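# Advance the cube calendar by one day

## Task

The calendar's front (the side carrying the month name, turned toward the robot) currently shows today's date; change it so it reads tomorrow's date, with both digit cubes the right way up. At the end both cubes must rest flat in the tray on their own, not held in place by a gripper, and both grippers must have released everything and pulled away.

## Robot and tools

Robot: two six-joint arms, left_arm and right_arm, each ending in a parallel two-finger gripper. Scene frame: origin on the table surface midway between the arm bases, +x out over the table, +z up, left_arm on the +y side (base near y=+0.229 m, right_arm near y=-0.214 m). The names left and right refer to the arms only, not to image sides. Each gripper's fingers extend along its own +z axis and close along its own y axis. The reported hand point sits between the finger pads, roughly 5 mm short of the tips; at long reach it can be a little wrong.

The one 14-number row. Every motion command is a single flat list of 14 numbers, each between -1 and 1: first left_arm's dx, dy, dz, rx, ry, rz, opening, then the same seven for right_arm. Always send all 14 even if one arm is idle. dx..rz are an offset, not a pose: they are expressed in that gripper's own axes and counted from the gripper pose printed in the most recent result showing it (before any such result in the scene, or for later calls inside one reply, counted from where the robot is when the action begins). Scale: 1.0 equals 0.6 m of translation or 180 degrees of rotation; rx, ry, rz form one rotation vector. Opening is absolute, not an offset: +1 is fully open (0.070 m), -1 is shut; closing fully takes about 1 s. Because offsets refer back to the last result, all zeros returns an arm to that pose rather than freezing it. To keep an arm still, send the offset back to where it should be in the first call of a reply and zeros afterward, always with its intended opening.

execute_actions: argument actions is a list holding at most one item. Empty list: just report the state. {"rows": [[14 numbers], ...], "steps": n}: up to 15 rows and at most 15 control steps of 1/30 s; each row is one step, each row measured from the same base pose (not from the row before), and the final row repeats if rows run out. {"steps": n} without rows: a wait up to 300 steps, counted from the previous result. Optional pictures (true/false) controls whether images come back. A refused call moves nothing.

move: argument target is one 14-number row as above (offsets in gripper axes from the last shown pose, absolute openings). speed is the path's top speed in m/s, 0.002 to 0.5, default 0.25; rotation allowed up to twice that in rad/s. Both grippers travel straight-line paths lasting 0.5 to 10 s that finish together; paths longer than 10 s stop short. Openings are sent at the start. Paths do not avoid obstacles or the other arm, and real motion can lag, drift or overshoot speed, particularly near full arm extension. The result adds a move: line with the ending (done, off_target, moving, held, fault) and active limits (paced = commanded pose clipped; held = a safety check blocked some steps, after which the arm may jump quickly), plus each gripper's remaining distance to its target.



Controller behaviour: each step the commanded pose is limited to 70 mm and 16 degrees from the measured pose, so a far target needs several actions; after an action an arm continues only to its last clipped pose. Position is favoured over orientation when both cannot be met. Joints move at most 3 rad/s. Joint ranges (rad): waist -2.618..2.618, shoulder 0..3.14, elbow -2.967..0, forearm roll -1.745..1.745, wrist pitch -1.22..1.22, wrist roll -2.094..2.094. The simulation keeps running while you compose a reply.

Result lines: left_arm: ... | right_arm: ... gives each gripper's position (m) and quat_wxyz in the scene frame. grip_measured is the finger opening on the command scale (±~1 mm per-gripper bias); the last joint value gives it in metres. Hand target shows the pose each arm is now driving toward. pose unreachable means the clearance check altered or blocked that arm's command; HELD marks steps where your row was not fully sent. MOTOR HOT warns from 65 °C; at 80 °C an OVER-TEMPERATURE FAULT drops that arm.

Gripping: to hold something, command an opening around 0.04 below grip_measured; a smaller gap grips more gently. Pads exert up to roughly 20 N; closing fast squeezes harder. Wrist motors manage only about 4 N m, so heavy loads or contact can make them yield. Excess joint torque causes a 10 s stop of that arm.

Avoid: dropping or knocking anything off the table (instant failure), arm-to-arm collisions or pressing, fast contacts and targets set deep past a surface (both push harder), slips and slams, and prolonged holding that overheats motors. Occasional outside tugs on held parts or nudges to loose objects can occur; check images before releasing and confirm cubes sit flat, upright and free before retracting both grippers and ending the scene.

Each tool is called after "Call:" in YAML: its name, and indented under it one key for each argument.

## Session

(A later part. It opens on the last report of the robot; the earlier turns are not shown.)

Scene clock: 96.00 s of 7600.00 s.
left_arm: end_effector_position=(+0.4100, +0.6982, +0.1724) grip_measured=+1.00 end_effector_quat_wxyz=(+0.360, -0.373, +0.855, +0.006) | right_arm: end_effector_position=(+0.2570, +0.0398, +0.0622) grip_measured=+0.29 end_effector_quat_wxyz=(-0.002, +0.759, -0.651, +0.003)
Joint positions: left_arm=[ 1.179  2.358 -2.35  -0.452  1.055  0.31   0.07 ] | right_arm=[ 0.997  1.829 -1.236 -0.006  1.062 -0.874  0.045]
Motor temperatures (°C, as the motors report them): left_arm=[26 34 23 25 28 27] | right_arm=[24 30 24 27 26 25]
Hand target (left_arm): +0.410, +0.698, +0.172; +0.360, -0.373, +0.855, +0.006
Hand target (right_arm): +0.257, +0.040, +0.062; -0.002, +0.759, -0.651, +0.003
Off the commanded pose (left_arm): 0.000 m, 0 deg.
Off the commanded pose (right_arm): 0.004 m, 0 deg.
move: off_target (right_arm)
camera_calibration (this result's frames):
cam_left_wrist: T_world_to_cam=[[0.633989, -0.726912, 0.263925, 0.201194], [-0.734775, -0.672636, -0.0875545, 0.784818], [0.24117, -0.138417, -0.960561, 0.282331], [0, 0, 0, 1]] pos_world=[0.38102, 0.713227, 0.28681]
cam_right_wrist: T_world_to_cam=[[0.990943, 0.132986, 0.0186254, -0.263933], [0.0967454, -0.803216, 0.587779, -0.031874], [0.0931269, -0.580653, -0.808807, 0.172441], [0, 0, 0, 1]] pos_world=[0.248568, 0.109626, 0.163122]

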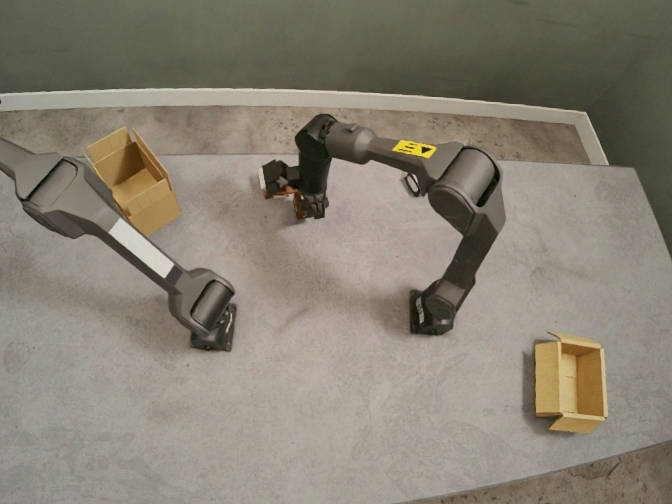

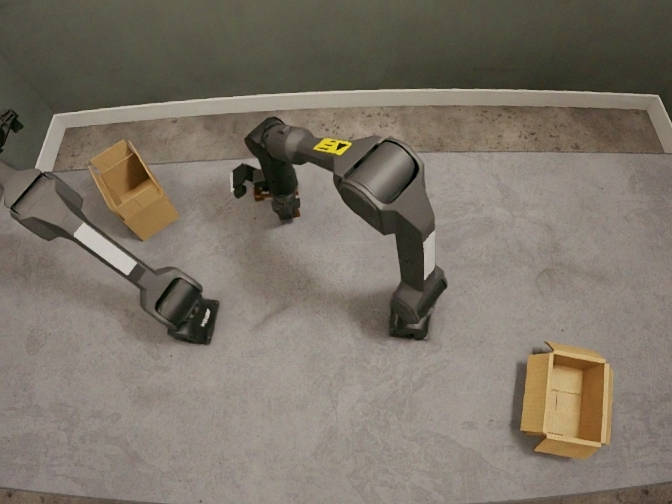

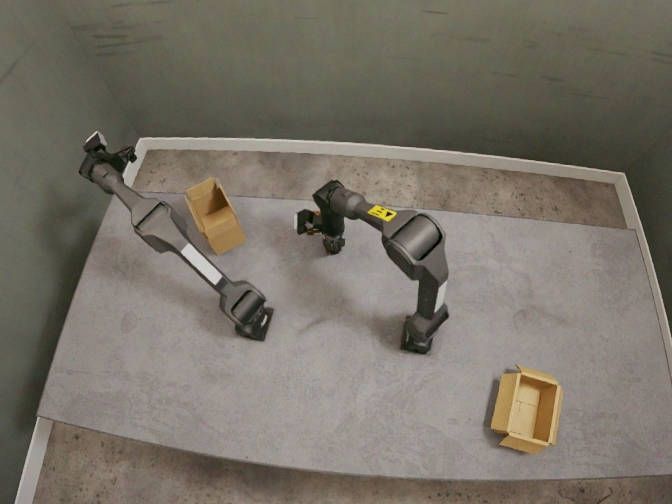

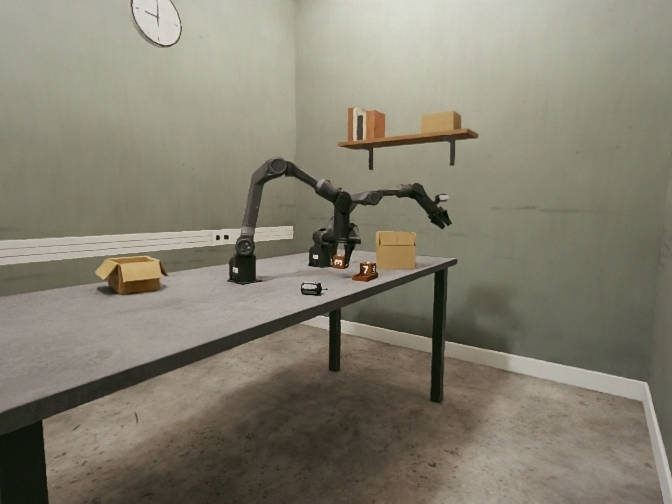

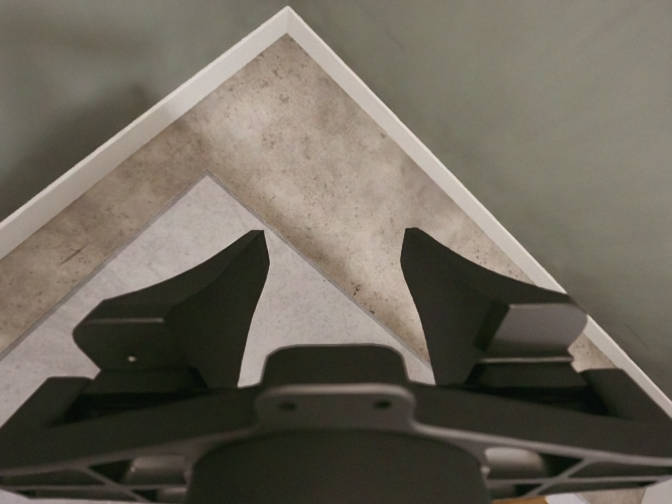

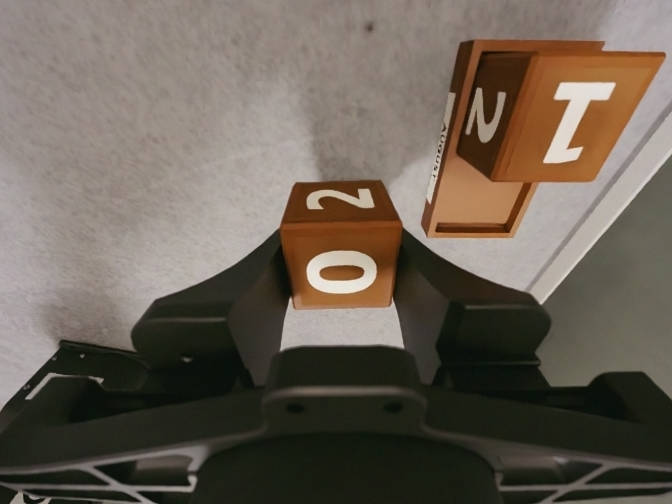

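Call:
move:
  target: [0,0,0,0,0,0,1,0.002,-0.145,0.009,-0.002,0,0,0.23]
  speed: 0.08

Scene clock: 98.73 s of 7600.00 s.
left_arm: end_effector_position=(+0.4100, +0.6982, +0.1724) grip_measured=+1.00 end_effector_quat_wxyz=(+0.360, -0.373, +0.855, +0.006) | right_arm: end_effector_position=(+0.3437, +0.0520, +0.0559) grip_measured=+0.29 end_effector_quat_wxyz=(+0.001, +0.759, -0.651, +0.002)
Joint positions: left_arm=[ 1.179  2.358 -2.35  -0.452  1.055  0.31   0.07 ] | right_arm=[ 0.857  2.076 -1.605 -0.005  1.187 -1.014  0.045]
Motor temperatures (°C, as the motors report them): left_arm=[26 34 23 25 28 27] | right_arm=[24 30 24 27 26 25]
Hand target (left_arm): +0.410, +0.698, +0.172; +0.360, -0.373, +0.855, +0.006
Hand target (right_arm): +0.343, +0.052, +0.056; +0.001, +0.759, -0.651, +0.002
Off the commanded pose (left_arm): 0.000 m, 0 deg.
Off the commanded pose (right_arm): 0.002 m, 0 deg.
move: done
camera_calibration (this result's frames):
cam_left_wrist: T_world_to_cam=[[0.633989, -0.726912, 0.263925, 0.201194], [-0.734775, -0.672636, -0.0875546, 0.784818], [0.24117, -0.138417, -0.960561, 0.282331], [0, 0, 0, 1]] pos_world=[0.38102, 0.713227, 0.28681]
cam_right_wrist: T_world_to_cam=[[0.991107, 0.132333, 0.0139982, -0.351187], [0.0986777, -0.801445, 0.589872, -0.0276184], [0.089278, -0.583245, -0.807375, 0.167692], [0, 0, 0, 1]] pos_world=[0.335818, 0.122144, 0.156597]

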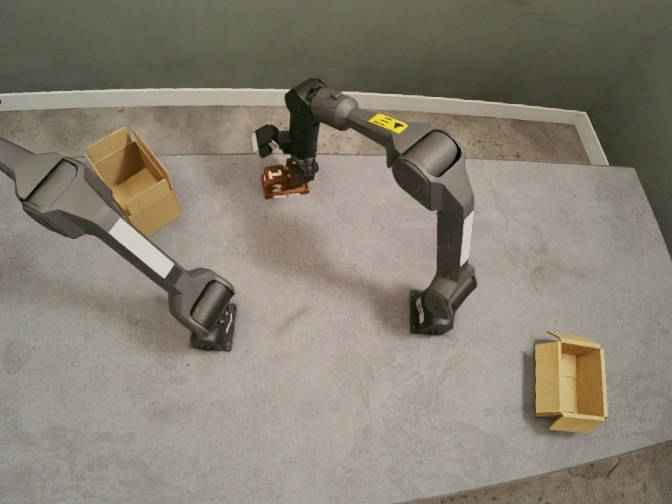

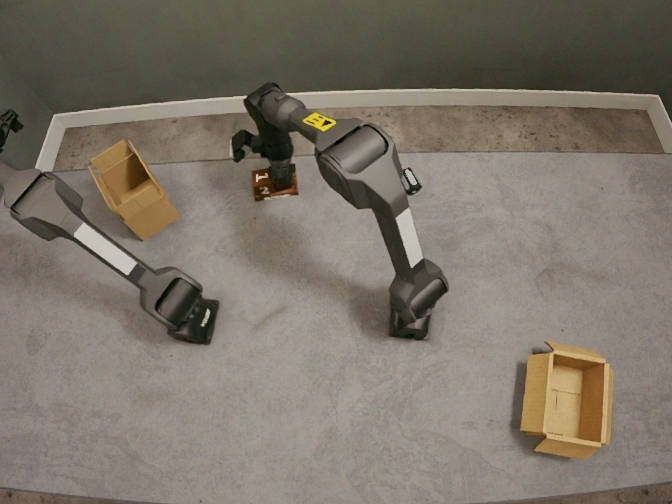

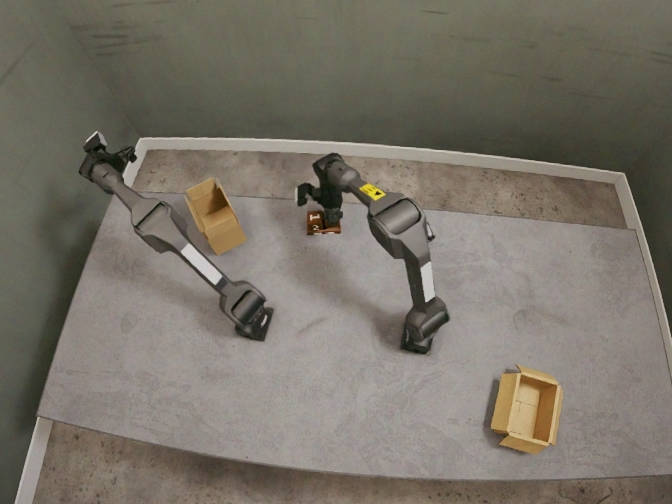

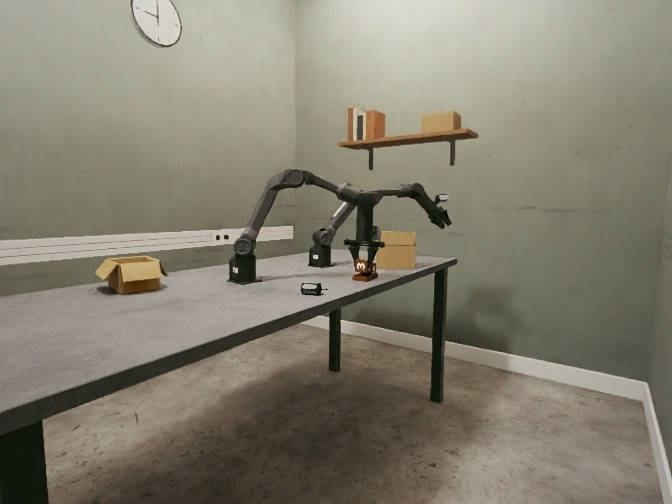

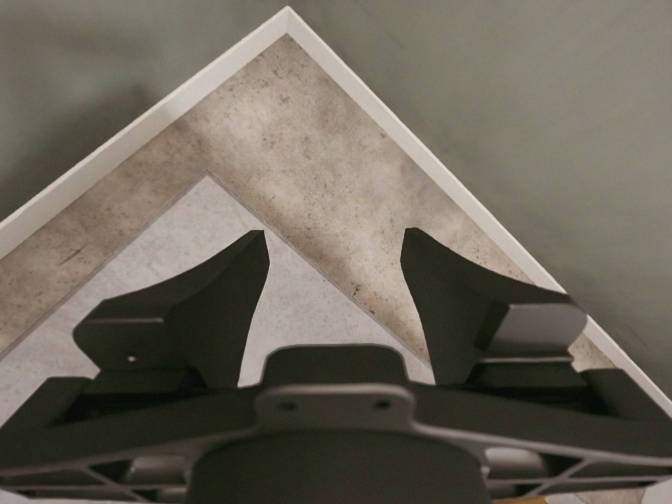

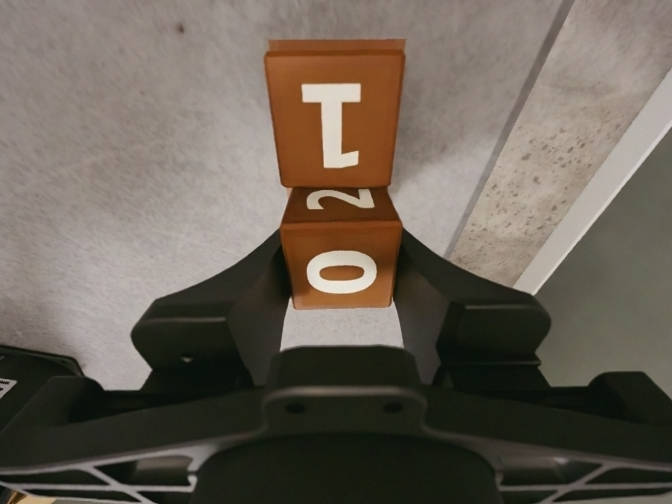

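Call:
move:
  target: [0,0,0,0,0,0,1,-0.0072,0.0028,0.012,0,0,0,0.23]
  speed: 0.02

Call:
move:
  target: [0,0,0,0,0,0,1,0,0,0.024,0,0,0,0.23]
  speed: 0.015

Scene clock: 100.97 s of 7600.00 s.
left_arm: end_effector_position=(+0.4100, +0.6982, +0.1724) grip_measured=+1.00 end_effector_quat_wxyz=(+0.360, -0.373, +0.855, +0.006) | right_arm: end_effector_position=(+0.3412, +0.0561, +0.0486) grip_measured=+0.29 end_effector_quat_wxyz=(+0.001, +0.759, -0.651, +0.002)
Joint positions: left_arm=[ 1.179  2.358 -2.35  -0.452  1.055  0.31   0.07 ] | right_arm=[ 0.869  2.087 -1.592 -0.005  1.164 -1.003  0.045]
Motor temperatures (°C, as the motors report them): left_arm=[26 34 23 25 28 27] | right_arm=[24 30 24 27 26 25]
Hand target (left_arm): +0.410, +0.698, +0.172; +0.360, -0.373, +0.855, +0.006
Hand target (right_arm): +0.341, +0.056, +0.049; +0.001, +0.759, -0.651, +0.002
Off the commanded pose (left_arm): 0.000 m, 0 deg.
Off the commanded pose (right_arm): 0.000 m, 0 deg.
move: done
camera_calibration (this result's frames):
cam_left_wrist: T_world_to_cam=[[0.633989, -0.726912, 0.263926, 0.201194], [-0.734775, -0.672636, -0.0875544, 0.784818], [0.24117, -0.138418, -0.960561, 0.282331], [0, 0, 0, 1]] pos_world=[0.38102, 0.713227, 0.28681]
cam_right_wrist: T_world_to_cam=[[0.991089, 0.132467, 0.0139447, -0.349112], [0.0988324, -0.801526, 0.589736, -0.0198527], [0.0892973, -0.583103, -0.807476, 0.164329], [0, 0, 0, 1]] pos_world=[0.333289, 0.126154, 0.149268]

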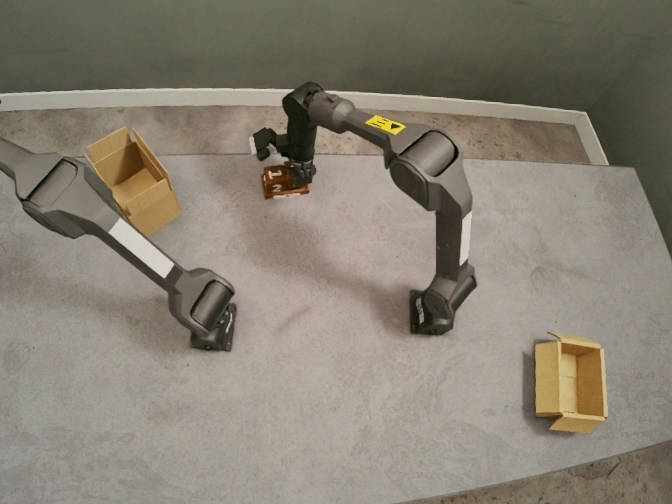

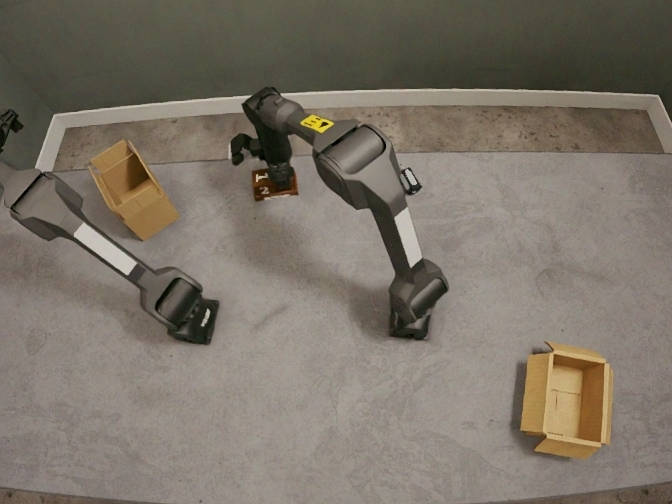

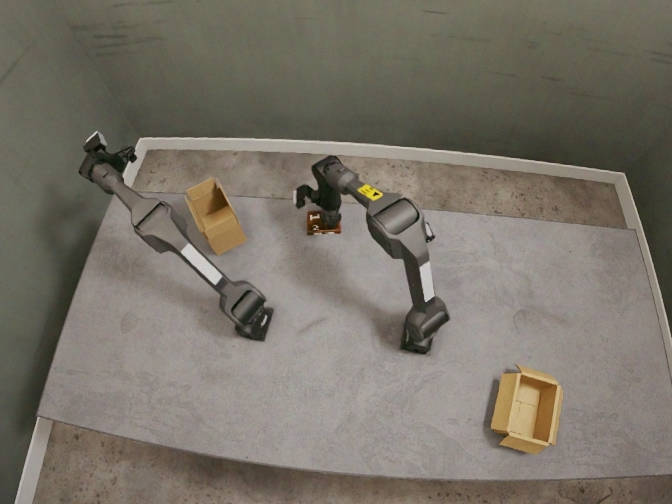

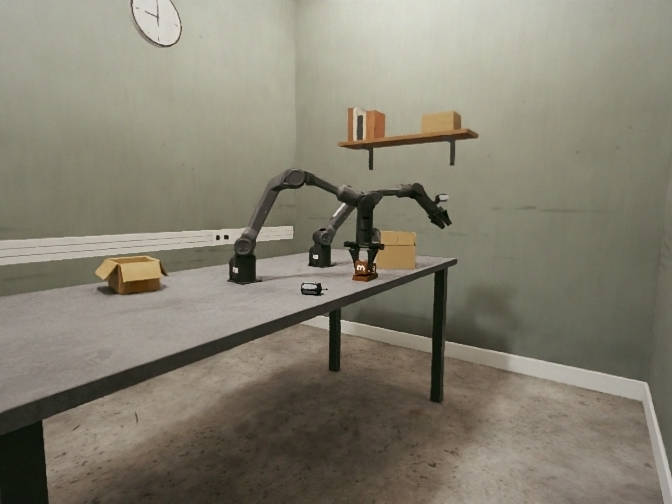

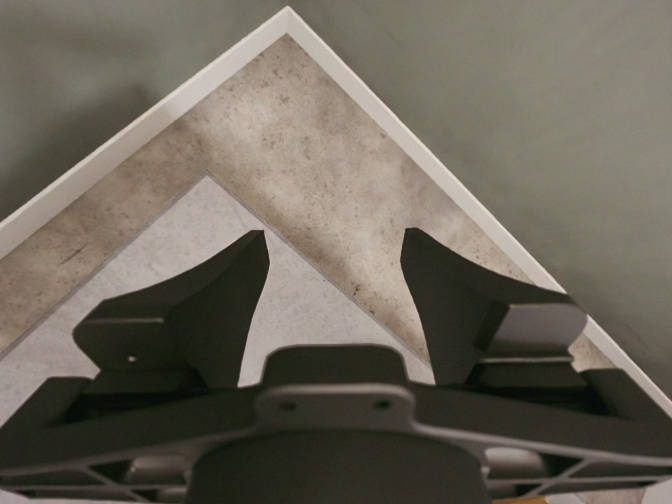

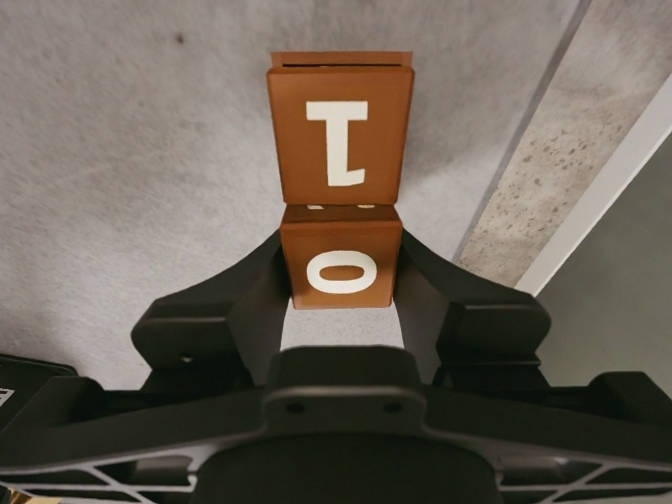

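Scene clock: 102.13 s of 7600.00 s.
left_arm: end_effector_position=(+0.4100, +0.6982, +0.1724) grip_measured=+1.00 end_effector_quat_wxyz=(+0.360, -0.373, +0.855, +0.006) | right_arm: end_effector_position=(+0.3414, +0.0563, +0.0356) grip_measured=+0.29 end_effector_quat_wxyz=(-0.001, +0.759, -0.651, +0.002)
Joint positions: left_arm=[ 1.179  2.358 -2.35  -0.452  1.055  0.31   0.07 ] | right_arm=[ 0.869  2.102 -1.563 -0.005  1.117 -1.003  0.045]
Motor temperatures (°C, as the motors report them): left_arm=[26 34 23 25 28 27] | right_arm=[24 30 24 27 26 25]
Hand target (left_arm): +0.410, +0.698, +0.172; +0.360, -0.373, +0.855, +0.006
Hand target (right_arm): +0.341, +0.056, +0.034; +0.001, +0.759, -0.651, +0.002
Off the commanded pose (left_arm): 0.000 m, 0 deg.
Off the commanded pose (right_arm): 0.001 m, 0 deg.
move: done
camera_calibration (this result's frames):
cam_left_wrist: T_world_to_cam=[[0.633989, -0.726912, 0.263925, 0.201194], [-0.734776, -0.672636, -0.0875542, 0.784818], [0.24117, -0.138418, -0.960561, 0.282331], [0, 0, 0, 1]] pos_world=[0.38102, 0.713227, 0.28681]
cam_right_wrist: T_world_to_cam=[[0.991019, 0.132689, 0.0166018, -0.349208], [0.0976348, -0.802804, 0.588195, -0.0115332], [0.0913748, -0.581291, -0.808549, 0.153203], [0, 0, 0, 1]] pos_world=[0.333199, 0.126132, 0.136453]

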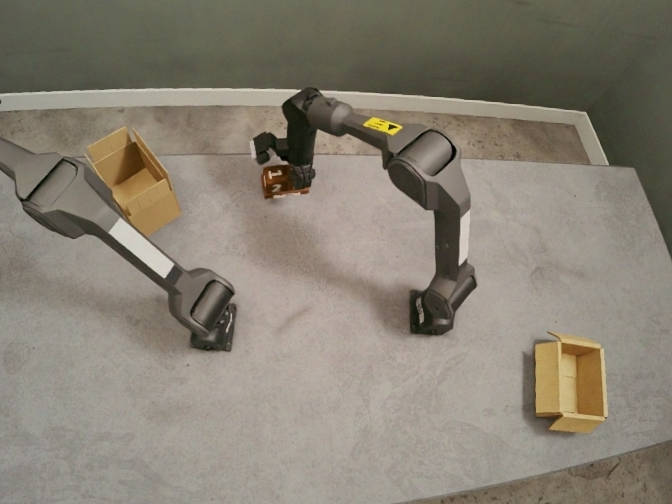

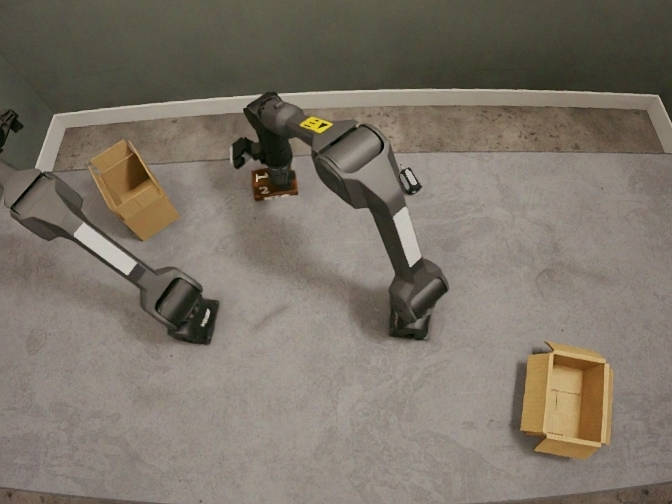

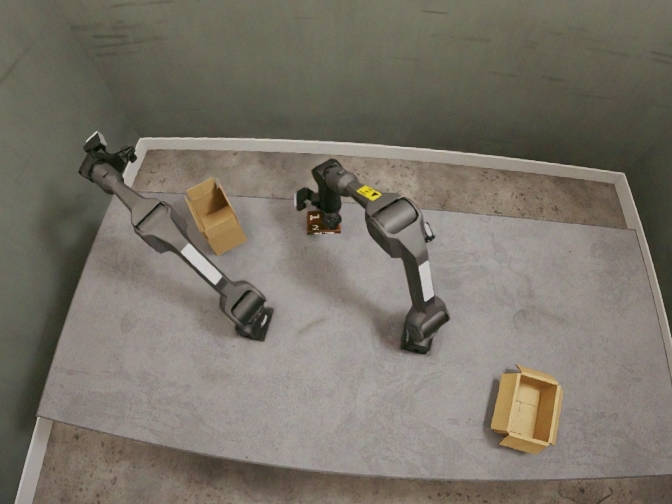

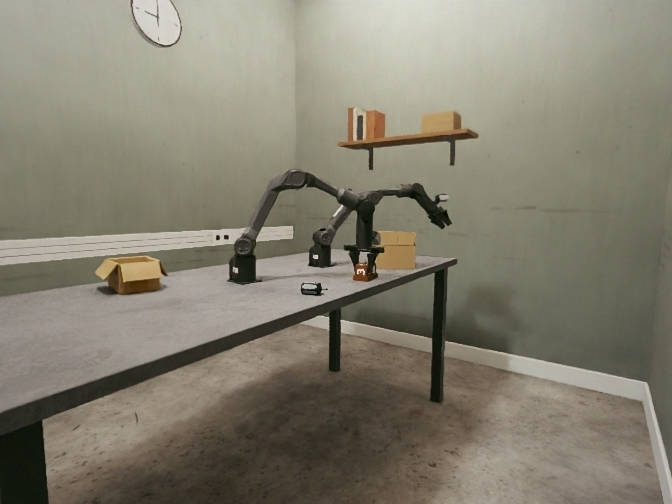

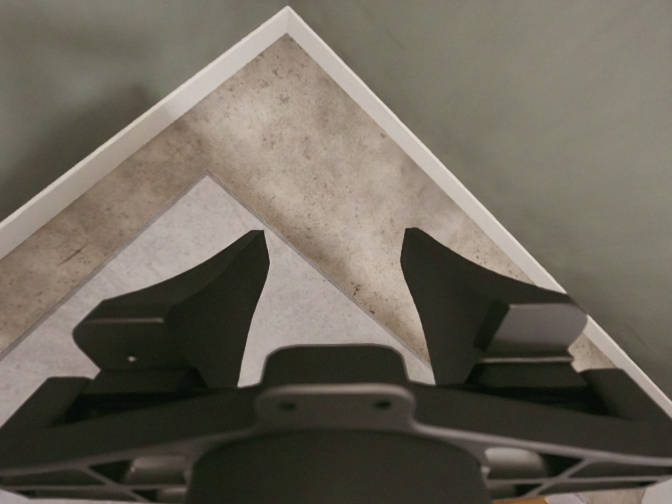

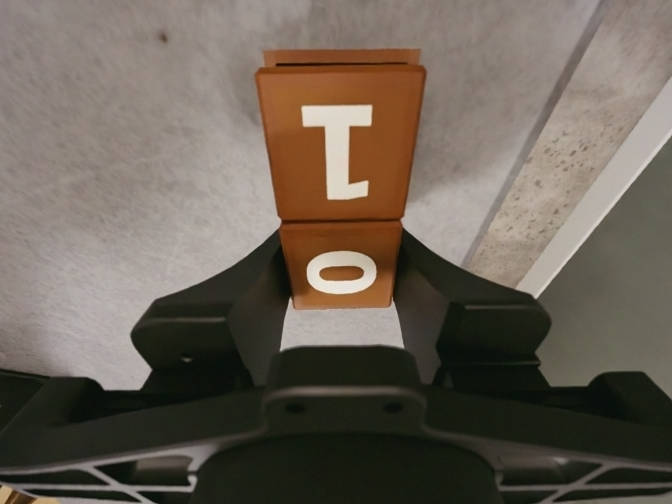

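Call:
execute_actions:
  actions:
    - {"rows":[[0,0,0,0,0,0,1,0,0,0,0,0,0,1]]}
  pictures: false

Call:
move:
  target: [0,0,0,0,0,0,1,0.2,0,-0.15,0,0,0,1]

Call:
zoom_image:
  camera: "cam_head_left"
  region: [245,150,325,210]

Scene clock: 106.77 s of 7600.00 s.
left_arm: end_effector_position=(+0.4100, +0.6982, +0.1724) grip_measured=+1.00 end_effector_quat_wxyz=(+0.360, -0.373, +0.855, +0.006) | right_arm: end_effector_position=(+0.3413, +0.0559, +0.0344) grip_measured=+1.00 end_effector_quat_wxyz=(+0.001, +0.759, -0.651, +0.002)
Joint positions: left_arm=[ 1.179  2.358 -2.35  -0.452  1.055  0.31   0.07 ] | right_arm=[ 0.868  2.104 -1.562 -0.005  1.117 -1.002  0.07 ]
Motor temperatures (°C, as the motors report them): left_arm=[26 34 23 25 28 27] | right_arm=[24 29 24 27 26 25]
Hand target (left_arm): +0.410, +0.698, +0.172; +0.360, -0.373, +0.855, +0.006
Hand target (right_arm): +0.341, +0.056, +0.036; -0.001, +0.759, -0.651, +0.002
Off the commanded pose (left_arm): 0.000 m, 0 deg.
Off the commanded pose (right_arm): 0.001 m, 0 deg.
Steps of this call (steps 1 to 90: nothing new was sent; then 1.13 s passed at rest; steps 91 to 105: all 15 steps of this action). Readings (end_effector_position):
91: left_arm (+0.4100, +0.6982, +0.1724) | right_arm (+0.3411, +0.0560, +0.0341)
92: left_arm (+0.4100, +0.6982, +0.1724) | right_arm (+0.3409, +0.0554, +0.0321)
94: left_arm (+0.4100, +0.6982, +0.1724) | right_arm (+0.3403, +0.0546, +0.0297)
98: left_arm (+0.4100, +0.6982, +0.1724) | right_arm (+0.3404, +0.0547, +0.0303)
105: the state above

Scene clock: 107.97 s of 7600.00 s.
left_arm: end_effector_position=(+0.4100, +0.6982, +0.1724) grip_measured=+1.00 end_effector_quat_wxyz=(+0.360, -0.373, +0.855, +0.006) | right_arm: end_effector_position=(+0.3624, -0.0629, +0.1274) grip_measured=+1.00 end_effector_quat_wxyz=(-0.043, +0.758, -0.650, +0.025)
Joint positions: left_arm=[ 1.179  2.358 -2.35  -0.452  1.055  0.31   0.07 ] | right_arm=[ 0.584  1.774 -1.425 -0.011  1.21  -1.285  0.07 ]
Motor temperatures (°C, as the motors report them): left_arm=[26 34 23 25 28 27] | right_arm=[24 29 24 27 26 25]
Hand target (left_arm): +0.410, +0.698, +0.172; +0.360, -0.373, +0.855, +0.006
Hand target (right_arm): +0.362, -0.063, +0.127; -0.042, +0.758, -0.650, +0.024
Off the commanded pose (left_arm): 0.000 m, 0 deg.
Off the commanded pose (right_arm): 0.004 m, 6 deg.
joint sent to its limit (right arm) — the command would take joint 5 (wrist pitch) past its upper limit, so that joint was sent only as far as its limit.
move: off_target (right_arm)
camera_calibration (this result's frames):
cam_left_wrist: T_world_to_cam=[[0.633989, -0.726912, 0.263925, 0.201194], [-0.734775, -0.672636, -0.0875543, 0.784818], [0.24117, -0.138417, -0.960561, 0.282331], [0, 0, 0, 1]] pos_world=[0.38102, 0.713227, 0.28681]
cam_right_wrist: T_world_to_cam=[[0.98551, 0.129752, 0.109249, -0.365752], [0.0454919, -0.822672, 0.566694, -0.142872], [0.163406, -0.553512, -0.816654, 0.13288], [0, 0, 0, 1]] pos_world=[0.345238, 0.00347091, 0.22944]

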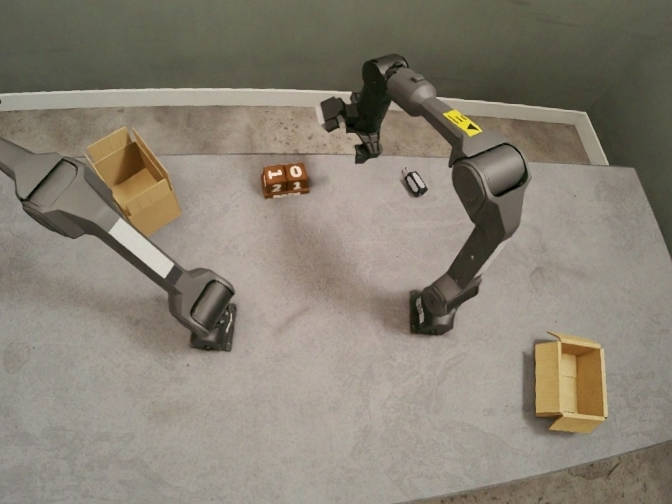

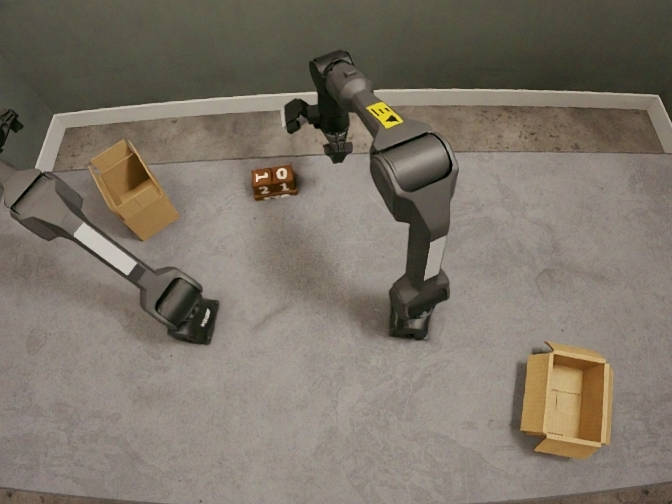

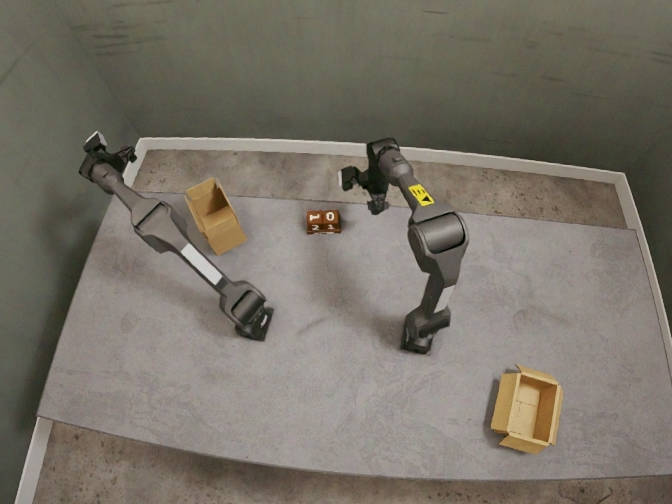

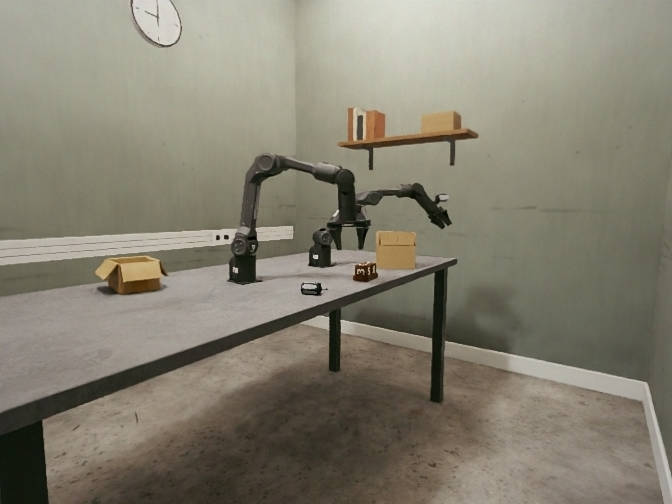

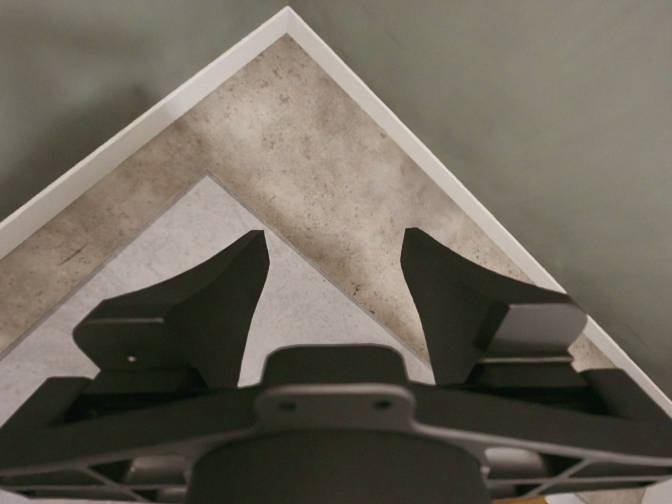

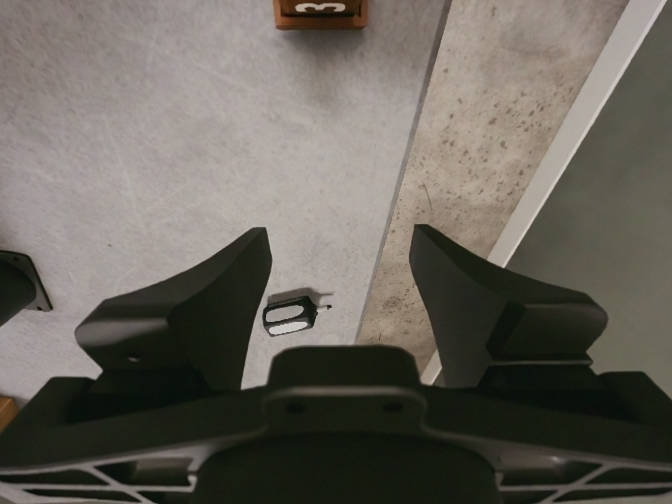

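Region (245, 150, 325, 210) of cam_head_left's 672x504 image, scaled by 6.300, with more detail than that image has; it fills the top 378 rows of this view, and the rest is white.

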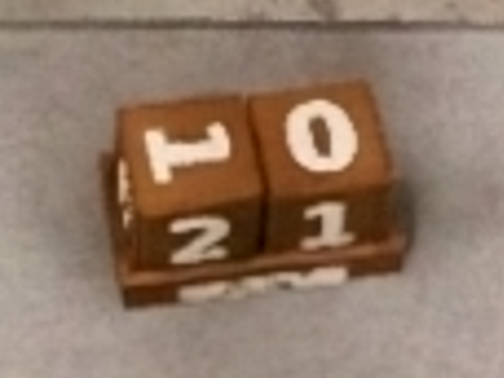

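Call:
finished_scene:
  scene: 1

The scene is finished: the task was done.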